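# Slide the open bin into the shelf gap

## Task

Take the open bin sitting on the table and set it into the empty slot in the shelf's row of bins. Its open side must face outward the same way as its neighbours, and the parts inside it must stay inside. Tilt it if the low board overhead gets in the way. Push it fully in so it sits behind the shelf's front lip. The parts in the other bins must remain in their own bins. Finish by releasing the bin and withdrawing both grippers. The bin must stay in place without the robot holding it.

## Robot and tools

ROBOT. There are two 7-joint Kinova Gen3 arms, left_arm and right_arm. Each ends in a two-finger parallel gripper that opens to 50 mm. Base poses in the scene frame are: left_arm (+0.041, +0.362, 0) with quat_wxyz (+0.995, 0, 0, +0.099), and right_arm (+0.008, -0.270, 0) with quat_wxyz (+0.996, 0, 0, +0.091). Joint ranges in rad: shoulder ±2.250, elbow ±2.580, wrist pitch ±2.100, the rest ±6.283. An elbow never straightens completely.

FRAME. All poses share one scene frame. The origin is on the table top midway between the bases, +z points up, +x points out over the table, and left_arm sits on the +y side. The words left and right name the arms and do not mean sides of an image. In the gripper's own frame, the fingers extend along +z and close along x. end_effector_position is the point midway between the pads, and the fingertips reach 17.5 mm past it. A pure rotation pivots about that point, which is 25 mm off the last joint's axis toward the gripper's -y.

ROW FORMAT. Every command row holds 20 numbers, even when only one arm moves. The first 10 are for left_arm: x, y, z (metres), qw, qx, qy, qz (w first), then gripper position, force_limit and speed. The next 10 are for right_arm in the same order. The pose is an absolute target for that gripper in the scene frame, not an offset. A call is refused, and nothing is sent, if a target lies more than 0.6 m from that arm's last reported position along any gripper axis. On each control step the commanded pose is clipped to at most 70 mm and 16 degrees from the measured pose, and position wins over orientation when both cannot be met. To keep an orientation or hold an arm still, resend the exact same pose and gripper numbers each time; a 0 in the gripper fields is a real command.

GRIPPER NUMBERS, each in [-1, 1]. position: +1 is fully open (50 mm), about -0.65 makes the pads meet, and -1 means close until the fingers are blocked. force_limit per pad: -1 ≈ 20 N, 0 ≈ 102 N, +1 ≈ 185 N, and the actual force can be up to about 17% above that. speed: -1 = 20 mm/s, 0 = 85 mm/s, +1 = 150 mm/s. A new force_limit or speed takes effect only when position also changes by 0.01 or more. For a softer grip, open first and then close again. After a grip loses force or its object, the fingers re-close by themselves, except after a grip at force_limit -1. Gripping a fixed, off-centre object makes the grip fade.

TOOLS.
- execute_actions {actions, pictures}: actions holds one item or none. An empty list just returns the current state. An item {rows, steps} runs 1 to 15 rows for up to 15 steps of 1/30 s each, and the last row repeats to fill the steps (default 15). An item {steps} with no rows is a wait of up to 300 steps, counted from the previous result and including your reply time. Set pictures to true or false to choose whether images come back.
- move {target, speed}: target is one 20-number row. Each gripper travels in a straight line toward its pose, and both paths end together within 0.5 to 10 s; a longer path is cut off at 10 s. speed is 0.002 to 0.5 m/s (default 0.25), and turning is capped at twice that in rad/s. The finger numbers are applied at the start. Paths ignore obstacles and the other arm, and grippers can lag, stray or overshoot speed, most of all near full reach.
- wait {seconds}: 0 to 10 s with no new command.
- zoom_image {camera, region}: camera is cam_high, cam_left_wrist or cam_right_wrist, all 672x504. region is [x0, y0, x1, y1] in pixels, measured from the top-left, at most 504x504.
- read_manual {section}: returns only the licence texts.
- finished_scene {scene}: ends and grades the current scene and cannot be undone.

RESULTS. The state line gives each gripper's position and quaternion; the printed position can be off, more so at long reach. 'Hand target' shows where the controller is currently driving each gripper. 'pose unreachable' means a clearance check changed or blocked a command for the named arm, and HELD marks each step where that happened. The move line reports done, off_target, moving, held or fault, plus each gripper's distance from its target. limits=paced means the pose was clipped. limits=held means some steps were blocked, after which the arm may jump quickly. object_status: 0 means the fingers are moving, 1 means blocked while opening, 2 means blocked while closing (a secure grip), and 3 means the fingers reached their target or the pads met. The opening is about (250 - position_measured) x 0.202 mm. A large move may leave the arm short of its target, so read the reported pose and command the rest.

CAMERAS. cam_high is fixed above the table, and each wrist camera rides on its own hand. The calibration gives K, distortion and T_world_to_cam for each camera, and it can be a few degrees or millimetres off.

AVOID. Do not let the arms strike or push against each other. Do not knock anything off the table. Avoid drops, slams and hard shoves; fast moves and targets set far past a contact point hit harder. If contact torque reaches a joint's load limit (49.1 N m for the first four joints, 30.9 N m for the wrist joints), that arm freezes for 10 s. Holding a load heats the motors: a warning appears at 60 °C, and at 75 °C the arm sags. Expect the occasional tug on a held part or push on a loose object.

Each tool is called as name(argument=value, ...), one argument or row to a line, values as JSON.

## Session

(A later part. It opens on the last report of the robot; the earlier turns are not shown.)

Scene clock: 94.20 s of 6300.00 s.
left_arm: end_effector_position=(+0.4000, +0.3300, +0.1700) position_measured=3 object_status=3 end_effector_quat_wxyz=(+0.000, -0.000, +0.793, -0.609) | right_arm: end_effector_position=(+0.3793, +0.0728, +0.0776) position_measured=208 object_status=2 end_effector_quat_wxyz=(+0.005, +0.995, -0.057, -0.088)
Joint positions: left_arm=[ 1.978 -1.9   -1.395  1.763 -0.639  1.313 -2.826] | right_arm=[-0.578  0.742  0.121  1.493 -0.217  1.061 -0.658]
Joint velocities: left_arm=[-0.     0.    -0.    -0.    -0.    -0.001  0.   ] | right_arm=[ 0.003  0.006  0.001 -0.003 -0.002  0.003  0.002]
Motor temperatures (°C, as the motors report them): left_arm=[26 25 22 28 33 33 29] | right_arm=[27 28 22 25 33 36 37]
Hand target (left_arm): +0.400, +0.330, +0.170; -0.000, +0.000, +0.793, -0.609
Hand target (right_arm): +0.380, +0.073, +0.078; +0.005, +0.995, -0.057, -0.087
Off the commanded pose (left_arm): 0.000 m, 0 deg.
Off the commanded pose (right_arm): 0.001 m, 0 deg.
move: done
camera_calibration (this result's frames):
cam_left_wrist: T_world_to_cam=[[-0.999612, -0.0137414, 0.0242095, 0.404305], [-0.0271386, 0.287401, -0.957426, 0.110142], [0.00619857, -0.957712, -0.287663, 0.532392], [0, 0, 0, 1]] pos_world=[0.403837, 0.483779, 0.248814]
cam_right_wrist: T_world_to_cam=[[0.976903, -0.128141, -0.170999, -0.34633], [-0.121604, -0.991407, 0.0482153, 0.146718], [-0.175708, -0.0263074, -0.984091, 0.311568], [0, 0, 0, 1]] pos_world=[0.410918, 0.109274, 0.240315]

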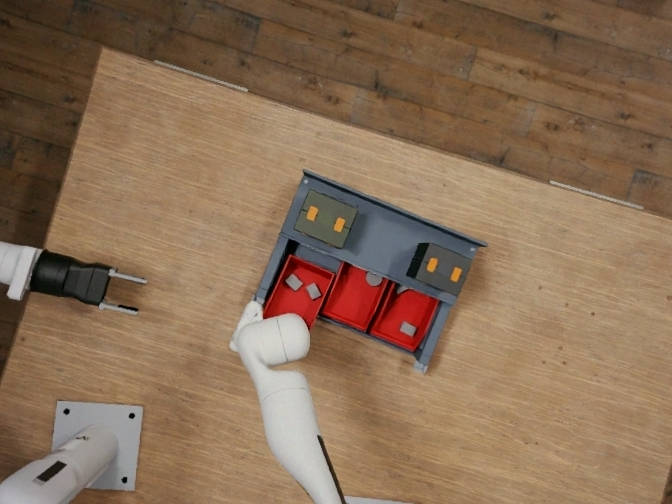

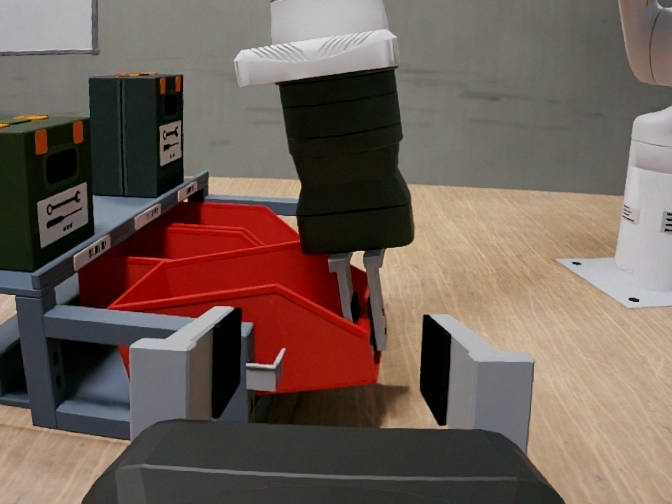

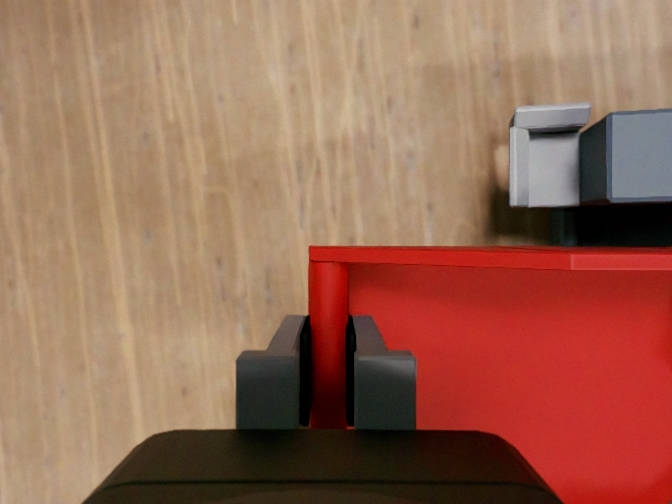

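move(
  target=[0.40,0.33,0.17,0,0,-0.793,0.609,1,0,0,0.435,0.07,0.069,0.004,0.996,-0.057,-0.07,-1,-0.3,-0.5],
  speed=0.03,
)

move(
  target=[0.40,0.33,0.17,0,0,-0.793,0.609,1,0,0,0.467,0.066,0.066,0.003,0.996,-0.057,-0.06,-1,-0.3,-0.5],
  speed=0.02,
)

move(
  target=[0.40,0.33,0.17,0,0,-0.793,0.609,1,0,0,0.468,0.066,0.054,0.001,0.998,-0.057,-0.02,-1,-0.3,-0.5],
  speed=0.02,
)

Scene clock: 110.53 s of 6300.00 s.
left_arm: end_effector_position=(+0.4000, +0.3300, +0.1700) position_measured=3 object_status=3 end_effector_quat_wxyz=(+0.000, -0.000, +0.793, -0.609) | right_arm: end_effector_position=(+0.4344, +0.0701, +0.0688) position_measured=208 object_status=2 end_effector_quat_wxyz=(+0.004, +0.996, -0.057, -0.071)
Joint positions: left_arm=[ 1.978 -1.9   -1.395  1.763 -0.639  1.313 -2.826] | right_arm=[-0.527  0.819  0.137  1.356 -0.203  1.097 -0.619]
Joint velocities: left_arm=[ 0.     0.    -0.     0.     0.    -0.002  0.   ] | right_arm=[ 0.001  0.001 -0.    -0.    -0.001  0.001  0.001]
Motor temperatures (°C, as the motors report them): left_arm=[26 25 23 28 33 33 29] | right_arm=[27 28 22 25 33 36 37]
Hand target (left_arm): +0.400, +0.330, +0.170; -0.000, +0.000, +0.793, -0.609
Hand target (right_arm): +0.435, +0.070, +0.069; +0.004, +0.996, -0.057, -0.070
Off the commanded pose (left_arm): 0.000 m, 0 deg.
Off the commanded pose (right_arm): 0.001 m, 0 deg.
After step 90, 11.20 s passed at rest.
move: done
camera_calibration (this result's frames):
cam_left_wrist: T_world_to_cam=[[-0.999612, -0.0137414, 0.0242094, 0.404305], [-0.0271385, 0.287402, -0.957426, 0.110142], [0.00619851, -0.957712, -0.287663, 0.532392], [0, 0, 0, 1]] pos_world=[0.403837, 0.483779, 0.248814]
cam_right_wrist: T_world_to_cam=[[0.982152, -0.12822, -0.137614, -0.406565], [-0.123299, -0.991405, 0.0437378, 0.152256], [-0.142039, -0.0259894, -0.98952, 0.298241], [0, 0, 0, 1]] pos_world=[0.460444, 0.106569, 0.232507]

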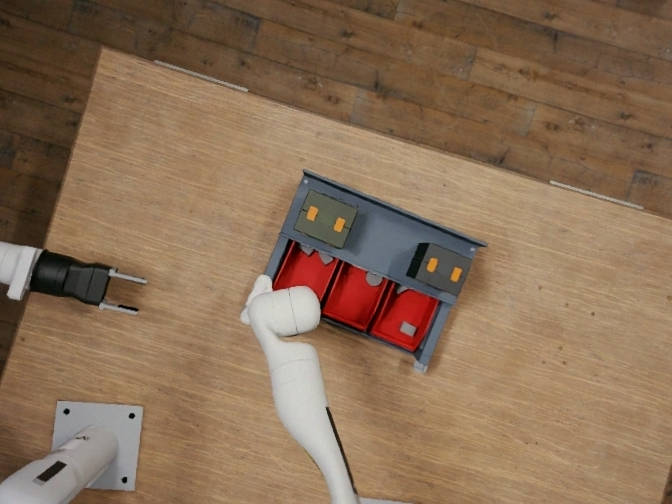

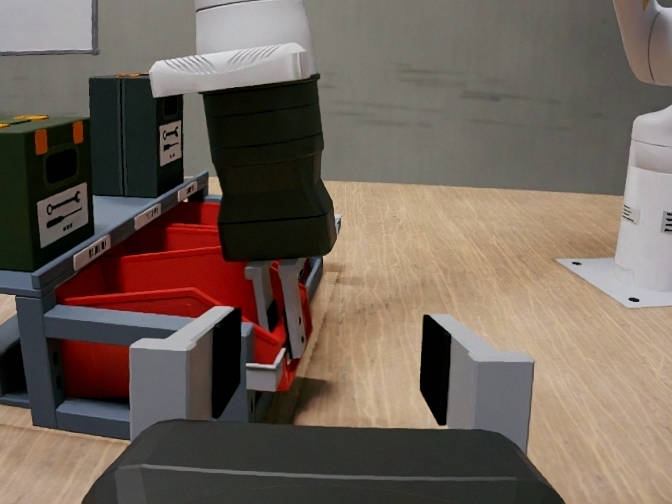

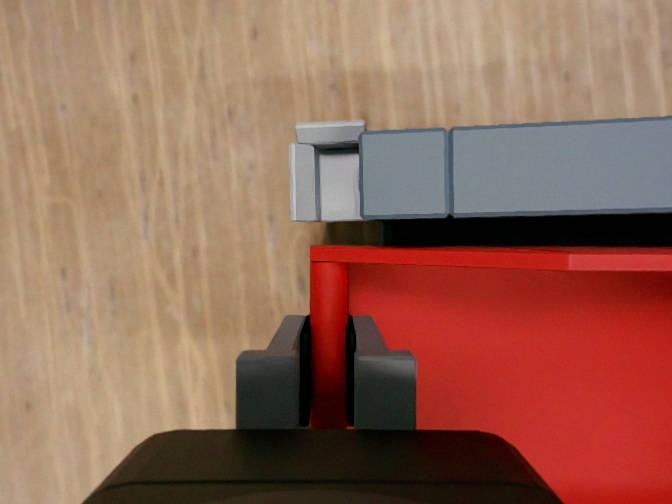

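Scene clock: 112.40 s of 6300.00 s.
left_arm: end_effector_position=(+0.4000, +0.3300, +0.1700) position_measured=3 object_status=3 end_effector_quat_wxyz=(+0.000, -0.000, +0.793, -0.609) | right_arm: end_effector_position=(+0.4664, +0.0661, +0.0656) position_measured=208 object_status=2 end_effector_quat_wxyz=(+0.003, +0.997, -0.057, -0.061)
Joint positions: left_arm=[ 1.978 -1.9   -1.395  1.763 -0.639  1.313 -2.826] | right_arm=[-0.496  0.862  0.146  1.273 -0.197  1.123 -0.596]
Joint velocities: left_arm=[-0.    -0.    -0.    -0.    -0.    -0.001  0.   ] | right_arm=[-0.001  0.001  0.    -0.001 -0.001 -0.     0.   ]
Motor temperatures (°C, as the motors report them): left_arm=[26 25 23 28 33 33 29] | right_arm=[27 28 22 25 33 36 37]
Hand target (left_arm): +0.400, +0.330, +0.170; -0.000, +0.000, +0.793, -0.609
Hand target (right_arm): +0.467, +0.066, +0.066; +0.003, +0.997, -0.057, -0.060
Off the commanded pose (left_arm): 0.000 m, 0 deg.
Off the commanded pose (right_arm): 0.001 m, 0 deg.
move: done
camera_calibration (this result's frames):
cam_left_wrist: T_world_to_cam=[[-0.999612, -0.0137409, 0.0242091, 0.404304], [-0.027138, 0.287402, -0.957426, 0.110142], [0.00619818, -0.957712, -0.287663, 0.532392], [0, 0, 0, 1]] pos_world=[0.403837, 0.483779, 0.248814]
cam_right_wrist: T_world_to_cam=[[0.984692, -0.128141, -0.118155, -0.441378], [-0.124171, -0.991438, 0.0404025, 0.152932], [-0.122321, -0.0251126, -0.992173, 0.290512], [0, 0, 0, 1]] pos_world=[0.489147, 0.102359, 0.229908]

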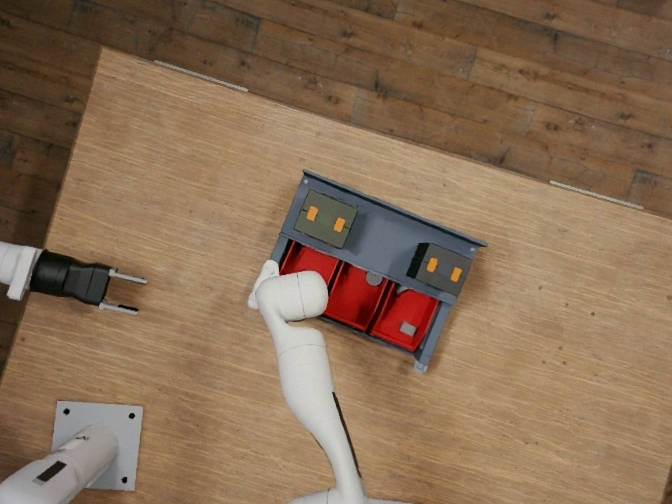

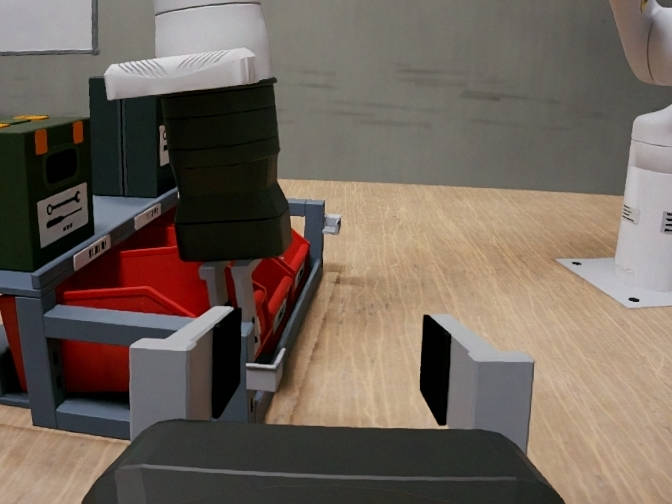

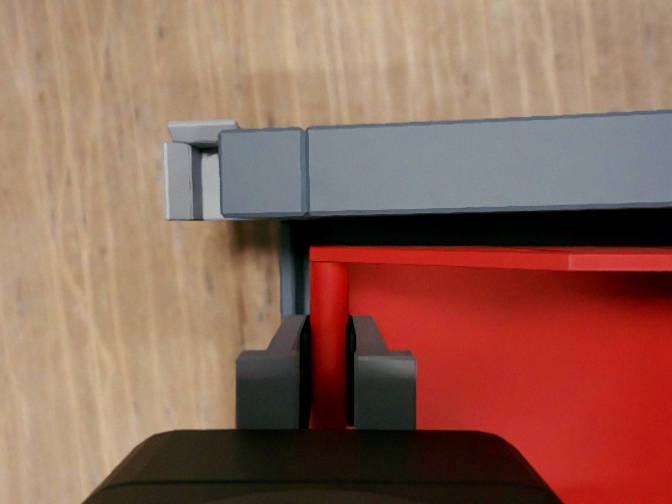

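Scene clock: 114.67 s of 6300.00 s.
left_arm: end_effector_position=(+0.4000, +0.3300, +0.1700) position_measured=3 object_status=3 end_effector_quat_wxyz=(+0.000, -0.000, +0.793, -0.609) | right_arm: end_effector_position=(+0.4674, +0.0660, +0.0533) position_measured=208 object_status=2 end_effector_quat_wxyz=(+0.001, +0.998, -0.057, -0.021)
Joint positions: left_arm=[ 1.978 -1.9   -1.395  1.763 -0.639  1.313 -2.826] | right_arm=[-0.538  0.835  0.167  1.377 -0.177  0.979 -0.617]
Joint velocities: left_arm=[ 0.     0.     0.    -0.001 -0.    -0.    -0.   ] | right_arm=[-0.002 -0.002 -0.     0.001  0.001 -0.    -0.001]
Motor temperatures (°C, as the motors report them): left_arm=[26 25 23 28 33 33 29] | right_arm=[27 28 22 25 33 36 37]
Hand target (left_arm): +0.400, +0.330, +0.170; -0.000, +0.000, +0.793, -0.609
Hand target (right_arm): +0.468, +0.066, +0.054; +0.001, +0.998, -0.057, -0.020
Off the commanded pose (left_arm): 0.000 m, 0 deg.
Off the commanded pose (right_arm): 0.001 m, 0 deg.
move: done
camera_calibration (this result's frames):
cam_left_wrist: T_world_to_cam=[[-0.999612, -0.0137415, 0.0242094, 0.404305], [-0.0271386, 0.287402, -0.957426, 0.110142], [0.0061986, -0.957712, -0.287663, 0.532392], [0, 0, 0, 1]] pos_world=[0.403837, 0.483779, 0.248814]
cam_right_wrist: T_world_to_cam=[[0.991, -0.127996, -0.0391963, -0.450987], [-0.126819, -0.991436, 0.0311836, 0.155204], [-0.042852, -0.0259321, -0.998745, 0.241615], [0, 0, 0, 1]] pos_world=[0.476965, 0.102416, 0.218795]

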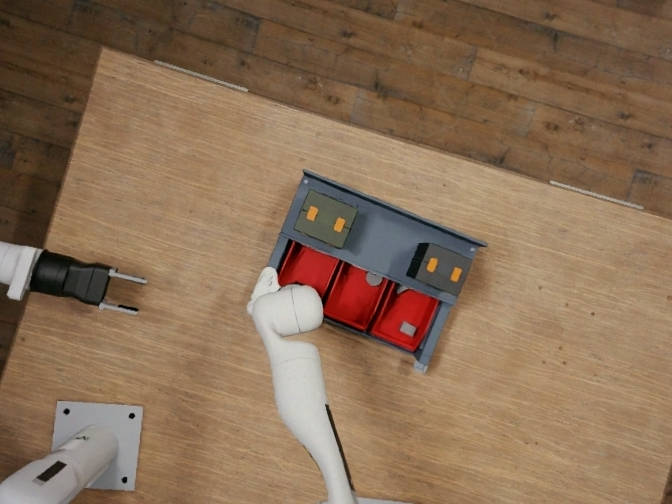

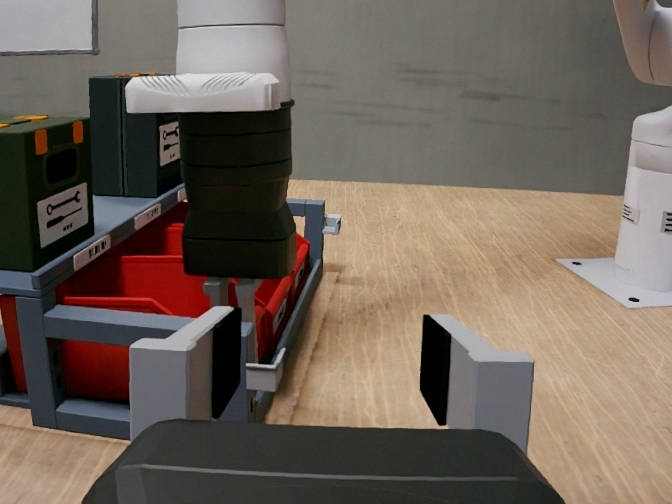

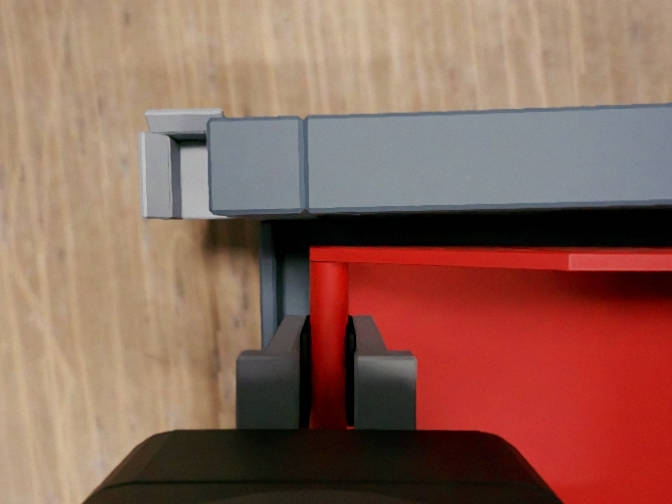

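move(
  target=[0.40,0.33,0.17,0,0,-0.793,0.609,1,0,0,0.468,0.066,0.045,0,0.999,-0.05,0,-1,-0.3,-0.5],
  speed=0.015,
)

move(
  target=[0.40,0.33,0.17,0,0,-0.793,0.609,1,0,0,0.468,0.066,0.045,0,0.999,-0.05,0,0.2,-0.3,-0.5],
)

move(
  target=[0.40,0.33,0.17,0,0,-0.793,0.609,1,0,0,0.46,0.03,0.2,0,0.999,-0.05,0,0.2,-0.3,-0.5],
  speed=0.1,
)

move(
  target=[0.40,0.33,0.17,0,0,-0.793,0.609,1,0,0,0.28,-0.05,0.22,0,0.999,-0.05,0,0.2,-0.3,-0.5],
)

Scene clock: 128.90 s of 6300.00 s.
left_arm: end_effector_position=(+0.4000, +0.3300, +0.1700) position_measured=3 object_status=3 end_effector_quat_wxyz=(+0.000, -0.000, +0.793, -0.609) | right_arm: end_effector_position=(+0.4676, +0.0657, +0.0445) position_measured=208 object_status=2 end_effector_quat_wxyz=(+0.000, +0.999, -0.050, -0.001)
Joint positions: left_arm=[ 1.978 -1.9   -1.395  1.763 -0.639  1.313 -2.826] | right_arm=[-0.558  0.827  0.174  1.43  -0.164  0.9   -0.619]
Joint velocities: left_arm=[ 0.     0.    -0.001 -0.     0.    -0.001 -0.   ] | right_arm=[-0.    -0.001  0.002  0.001  0.001 -0.002 -0.001]
Motor temperatures (°C, as the motors report them): left_arm=[26 25 23 28 33 33 29] | right_arm=[27 29 22 25 33 36 37]
Hand target (left_arm): +0.400, +0.330, +0.170; -0.000, +0.000, +0.793, -0.609
Hand target (right_arm): +0.468, +0.066, +0.045; +0.000, +0.999, -0.050, -0.000
Off the commanded pose (left_arm): 0.000 m, 0 deg.
Off the commanded pose (right_arm): 0.001 m, 0 deg.
After step 90, 9.53 s passed at rest.
move: done
camera_calibration (this result's frames):
cam_left_wrist: T_world_to_cam=[[-0.999612, -0.0137415, 0.0242095, 0.404305], [-0.0271386, 0.287401, -0.957426, 0.110142], [0.00619859, -0.957712, -0.287663, 0.532392], [0, 0, 0, 1]] pos_world=[0.403837, 0.483779, 0.248814]
cam_right_wrist: T_world_to_cam=[[0.993432, -0.114418, 0.000956395, -0.455353], [-0.114404, -0.993085, 0.0263591, 0.149737], [-0.00206618, -0.0262954, -0.999652, 0.213879], [0, 0, 0, 1]] pos_world=[0.469935, 0.102225, 0.210293]

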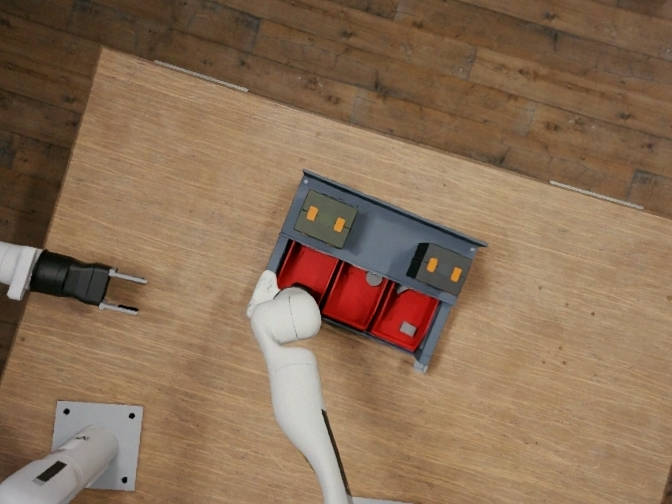

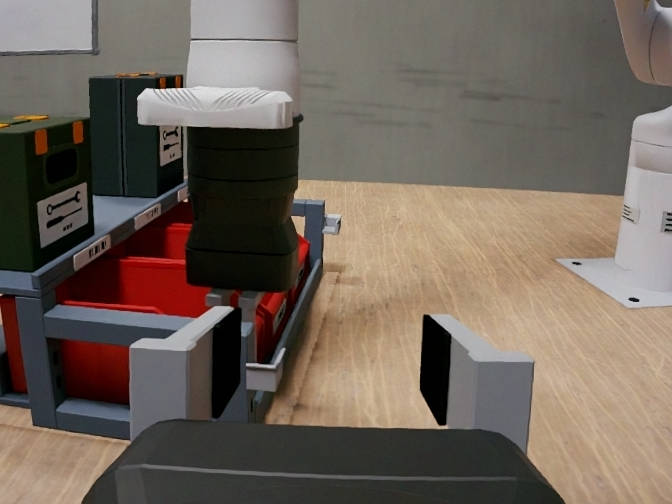

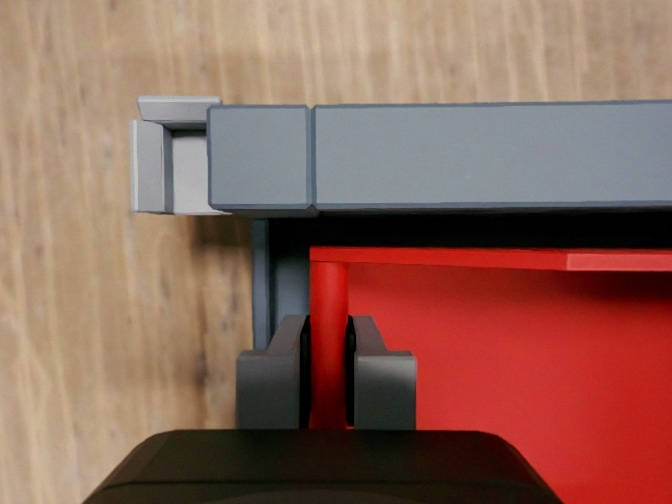

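Scene clock: 129.60 s of 6300.00 s.
left_arm: end_effector_position=(+0.4000, +0.3300, +0.1700) position_measured=3 object_status=3 end_effector_quat_wxyz=(+0.000, -0.000, +0.793, -0.609) | right_arm: end_effector_position=(+0.4680, +0.0660, +0.0450) position_measured=123 object_status=3 end_effector_quat_wxyz=(+0.000, +0.999, -0.050, +0.000)
Joint positions: left_arm=[ 1.978 -1.9   -1.395  1.763 -0.639  1.313 -2.826] | right_arm=[-0.558  0.827  0.174  1.429 -0.164  0.9   -0.619]
Joint velocities: left_arm=[ 0.  0. -0.  0. -0. -0. -0.] | right_arm=[-0.     0.001  0.     0.    -0.     0.001 -0.   ]
Motor temperatures (°C, as the motors report them): left_arm=[26 25 23 28 33 33 29] | right_arm=[27 29 22 25 33 36 37]
Hand target (left_arm): +0.400, +0.330, +0.170; +0.000, +0.000, +0.793, -0.609
Hand target (right_arm): +0.468, +0.066, +0.045; +0.000, +0.999, -0.050, +0.000
Off the commanded pose (left_arm): 0.000 m, 0 deg.
Off the commanded pose (right_arm): 0.000 m, 0 deg.
move: done
camera_calibration (this result's frames):
cam_left_wrist: T_world_to_cam=[[-0.999612, -0.0137415, 0.0242096, 0.404305], [-0.0271387, 0.287401, -0.957426, 0.110142], [0.00619859, -0.957712, -0.287663, 0.532392], [0, 0, 0, 1]] pos_world=[0.403837, 0.483779, 0.248814]
cam_right_wrist: T_world_to_cam=[[0.993465, -0.114118, 0.00224827, -0.45585], [-0.114139, -0.993142, 0.0253244, 0.149992], [-0.000657119, -0.0254155, -0.999677, 0.213642], [0, 0, 0, 1]] pos_world=[0.470131, 0.102373, 0.210799]

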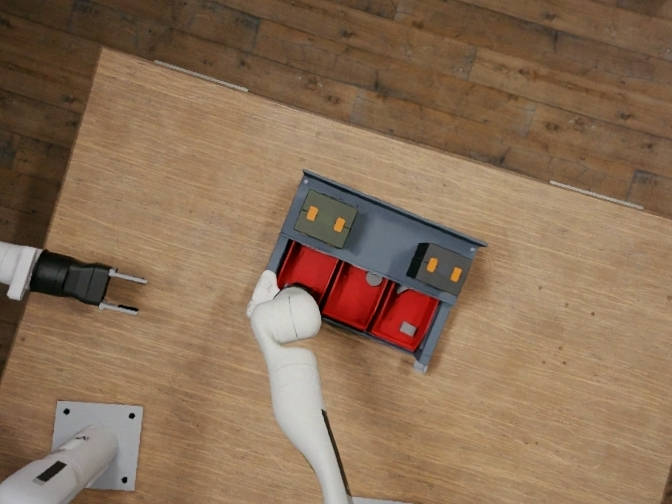

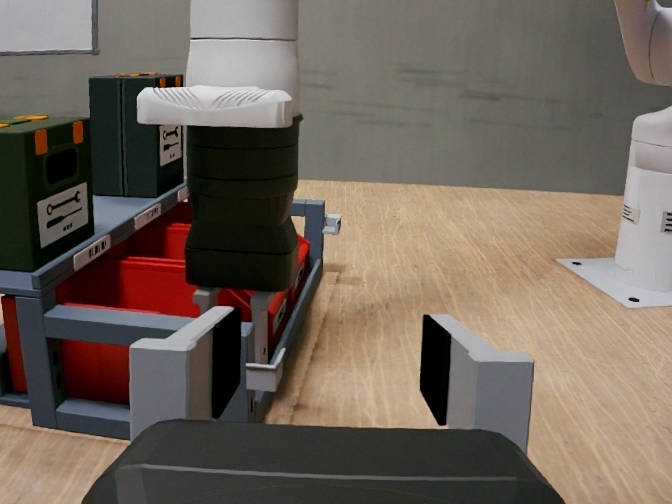

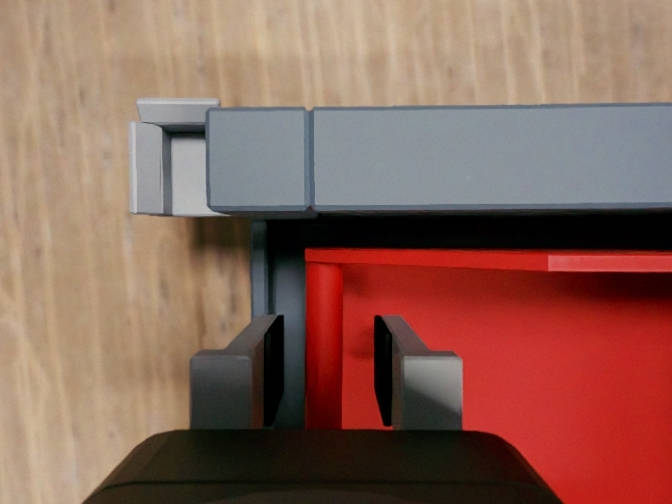

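Scene clock: 131.50 s of 6300.00 s.
left_arm: end_effector_position=(+0.4000, +0.3300, +0.1700) position_measured=3 object_status=3 end_effector_quat_wxyz=(+0.000, -0.000, +0.793, -0.609) | right_arm: end_effector_position=(+0.4598, +0.0295, +0.2000) position_measured=123 object_status=3 end_effector_quat_wxyz=(+0.000, +0.999, -0.050, +0.000)
Joint positions: left_arm=[ 1.978 -1.9   -1.395  1.763 -0.639  1.313 -2.826] | right_arm=[-0.537  0.587  0.212  1.34  -0.123  1.228 -0.6  ]
Joint velocities: left_arm=[ 0.     0.     0.    -0.    -0.     0.001  0.   ] | right_arm=[ 0.    -0.001 -0.     0.     0.    -0.001  0.001]
Motor temperatures (°C, as the motors report them): left_arm=[26 25 23 28 33 33 29] | right_arm=[27 29 22 25 33 36 37]
Hand target (left_arm): +0.400, +0.330, +0.170; -0.000, +0.000, +0.793, -0.609
Hand target (right_arm): +0.460, +0.030, +0.200; +0.000, +0.999, -0.050, +0.000
Off the commanded pose (left_arm): 0.000 m, 0 deg.
Off the commanded pose (right_arm): 0.001 m, 0 deg.
move: done
camera_calibration (this result's frames):
cam_left_wrist: T_world_to_cam=[[-0.999612, -0.0137415, 0.0242092, 0.404305], [-0.0271384, 0.287402, -0.957426, 0.110142], [0.00619874, -0.957712, -0.287663, 0.532392], [0, 0, 0, 1]] pos_world=[0.403837, 0.483779, 0.248814]
cam_right_wrist: T_world_to_cam=[[0.993436, -0.114361, 0.00248962, -0.452268], [-0.114387, -0.9931, 0.0258579, 0.108902], [-0.000484678, -0.0259729, -0.999663, 0.367596], [0, 0, 0, 1]] pos_world=[0.461935, 0.0659759, 0.365782]

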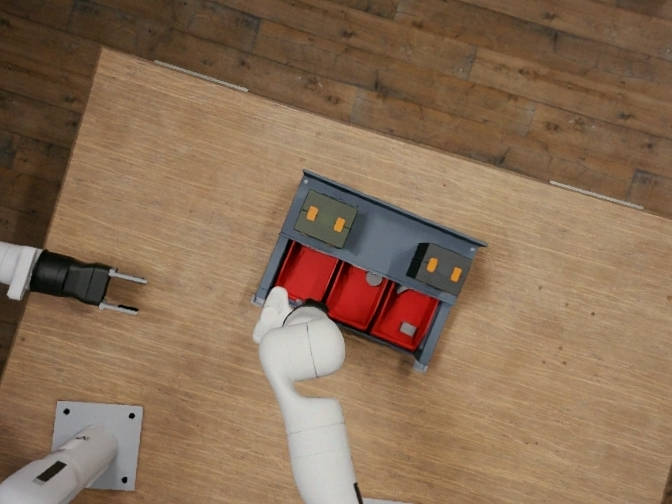

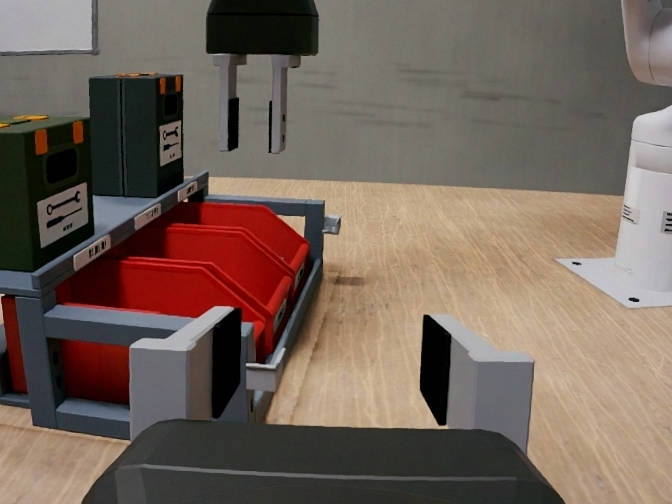

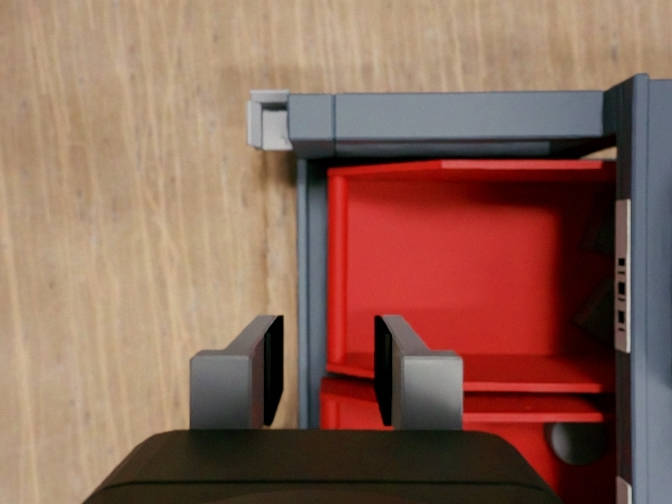

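Scene clock: 132.83 s of 6300.00 s.
left_arm: end_effector_position=(+0.4000, +0.3300, +0.1700) position_measured=3 object_status=3 end_effector_quat_wxyz=(+0.000, -0.000, +0.793, -0.609) | right_arm: end_effector_position=(+0.2804, -0.0506, +0.2194) position_measured=123 object_status=3 end_effector_quat_wxyz=(+0.000, +0.999, -0.050, -0.000)
Joint positions: left_arm=[ 1.978 -1.9   -1.395  1.763 -0.639  1.313 -2.826] | right_arm=[-0.686  0.134  0.191  1.943 -0.029  1.068 -0.765]
Joint velocities: left_arm=[ 0.     0.     0.     0.001  0.     0.002 -0.   ] | right_arm=[-0.001 -0.008 -0.     0.     0.001 -0.    -0.001]
Motor temperatures (°C, as the motors report them): left_arm=[26 25 23 28 33 33 29] | right_arm=[27 29 22 25 33 36 37]
Hand target (left_arm): +0.400, +0.330, +0.170; -0.000, +0.000, +0.793, -0.609
Hand target (right_arm): +0.280, -0.051, +0.220; -0.000, +0.999, -0.050, +0.000
Off the commanded pose (left_arm): 0.000 m, 0 deg.
Off the commanded pose (right_arm): 0.001 m, 0 deg.
move: done
camera_calibration (this result's frames):
cam_left_wrist: T_world_to_cam=[[-0.999612, -0.0137414, 0.0242093, 0.404305], [-0.0271384, 0.287402, -0.957426, 0.110142], [0.00619862, -0.957712, -0.287663, 0.532392], [0, 0, 0, 1]] pos_world=[0.403837, 0.483779, 0.248814]
cam_right_wrist: T_world_to_cam=[[0.993445, -0.114294, 0.00205011, -0.283159], [-0.114309, -0.99311, 0.0258039, 0.00830144], [-0.000913231, -0.0258691, -0.999665, 0.384976], [0, 0, 0, 1]] pos_world=[0.282604, -0.0141601, 0.385213]

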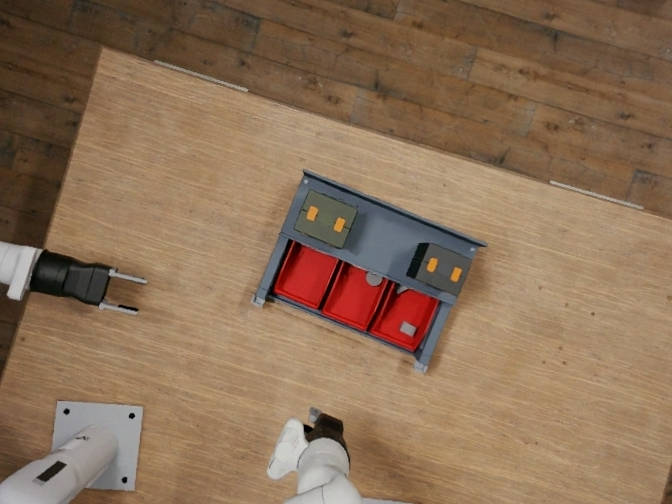

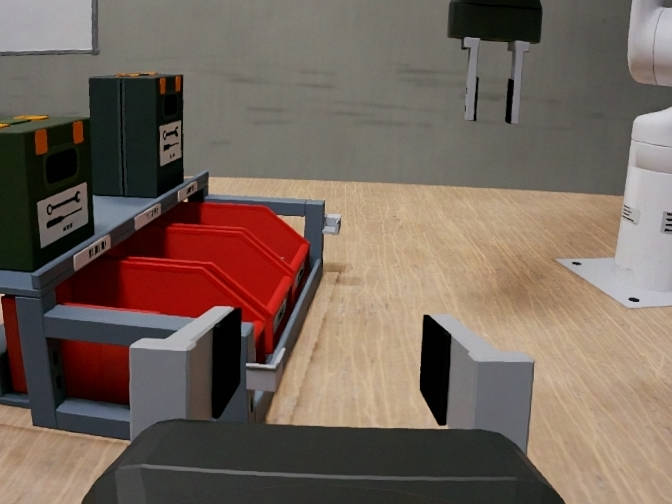

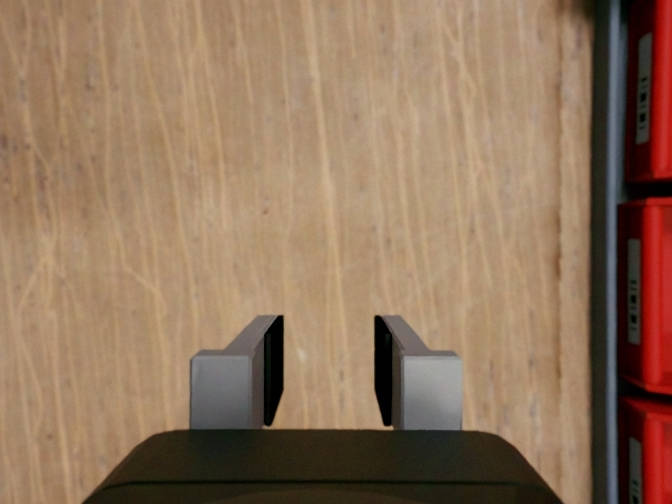

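finished_scene(
  scene=2,
)

The scene is finished: the task was done.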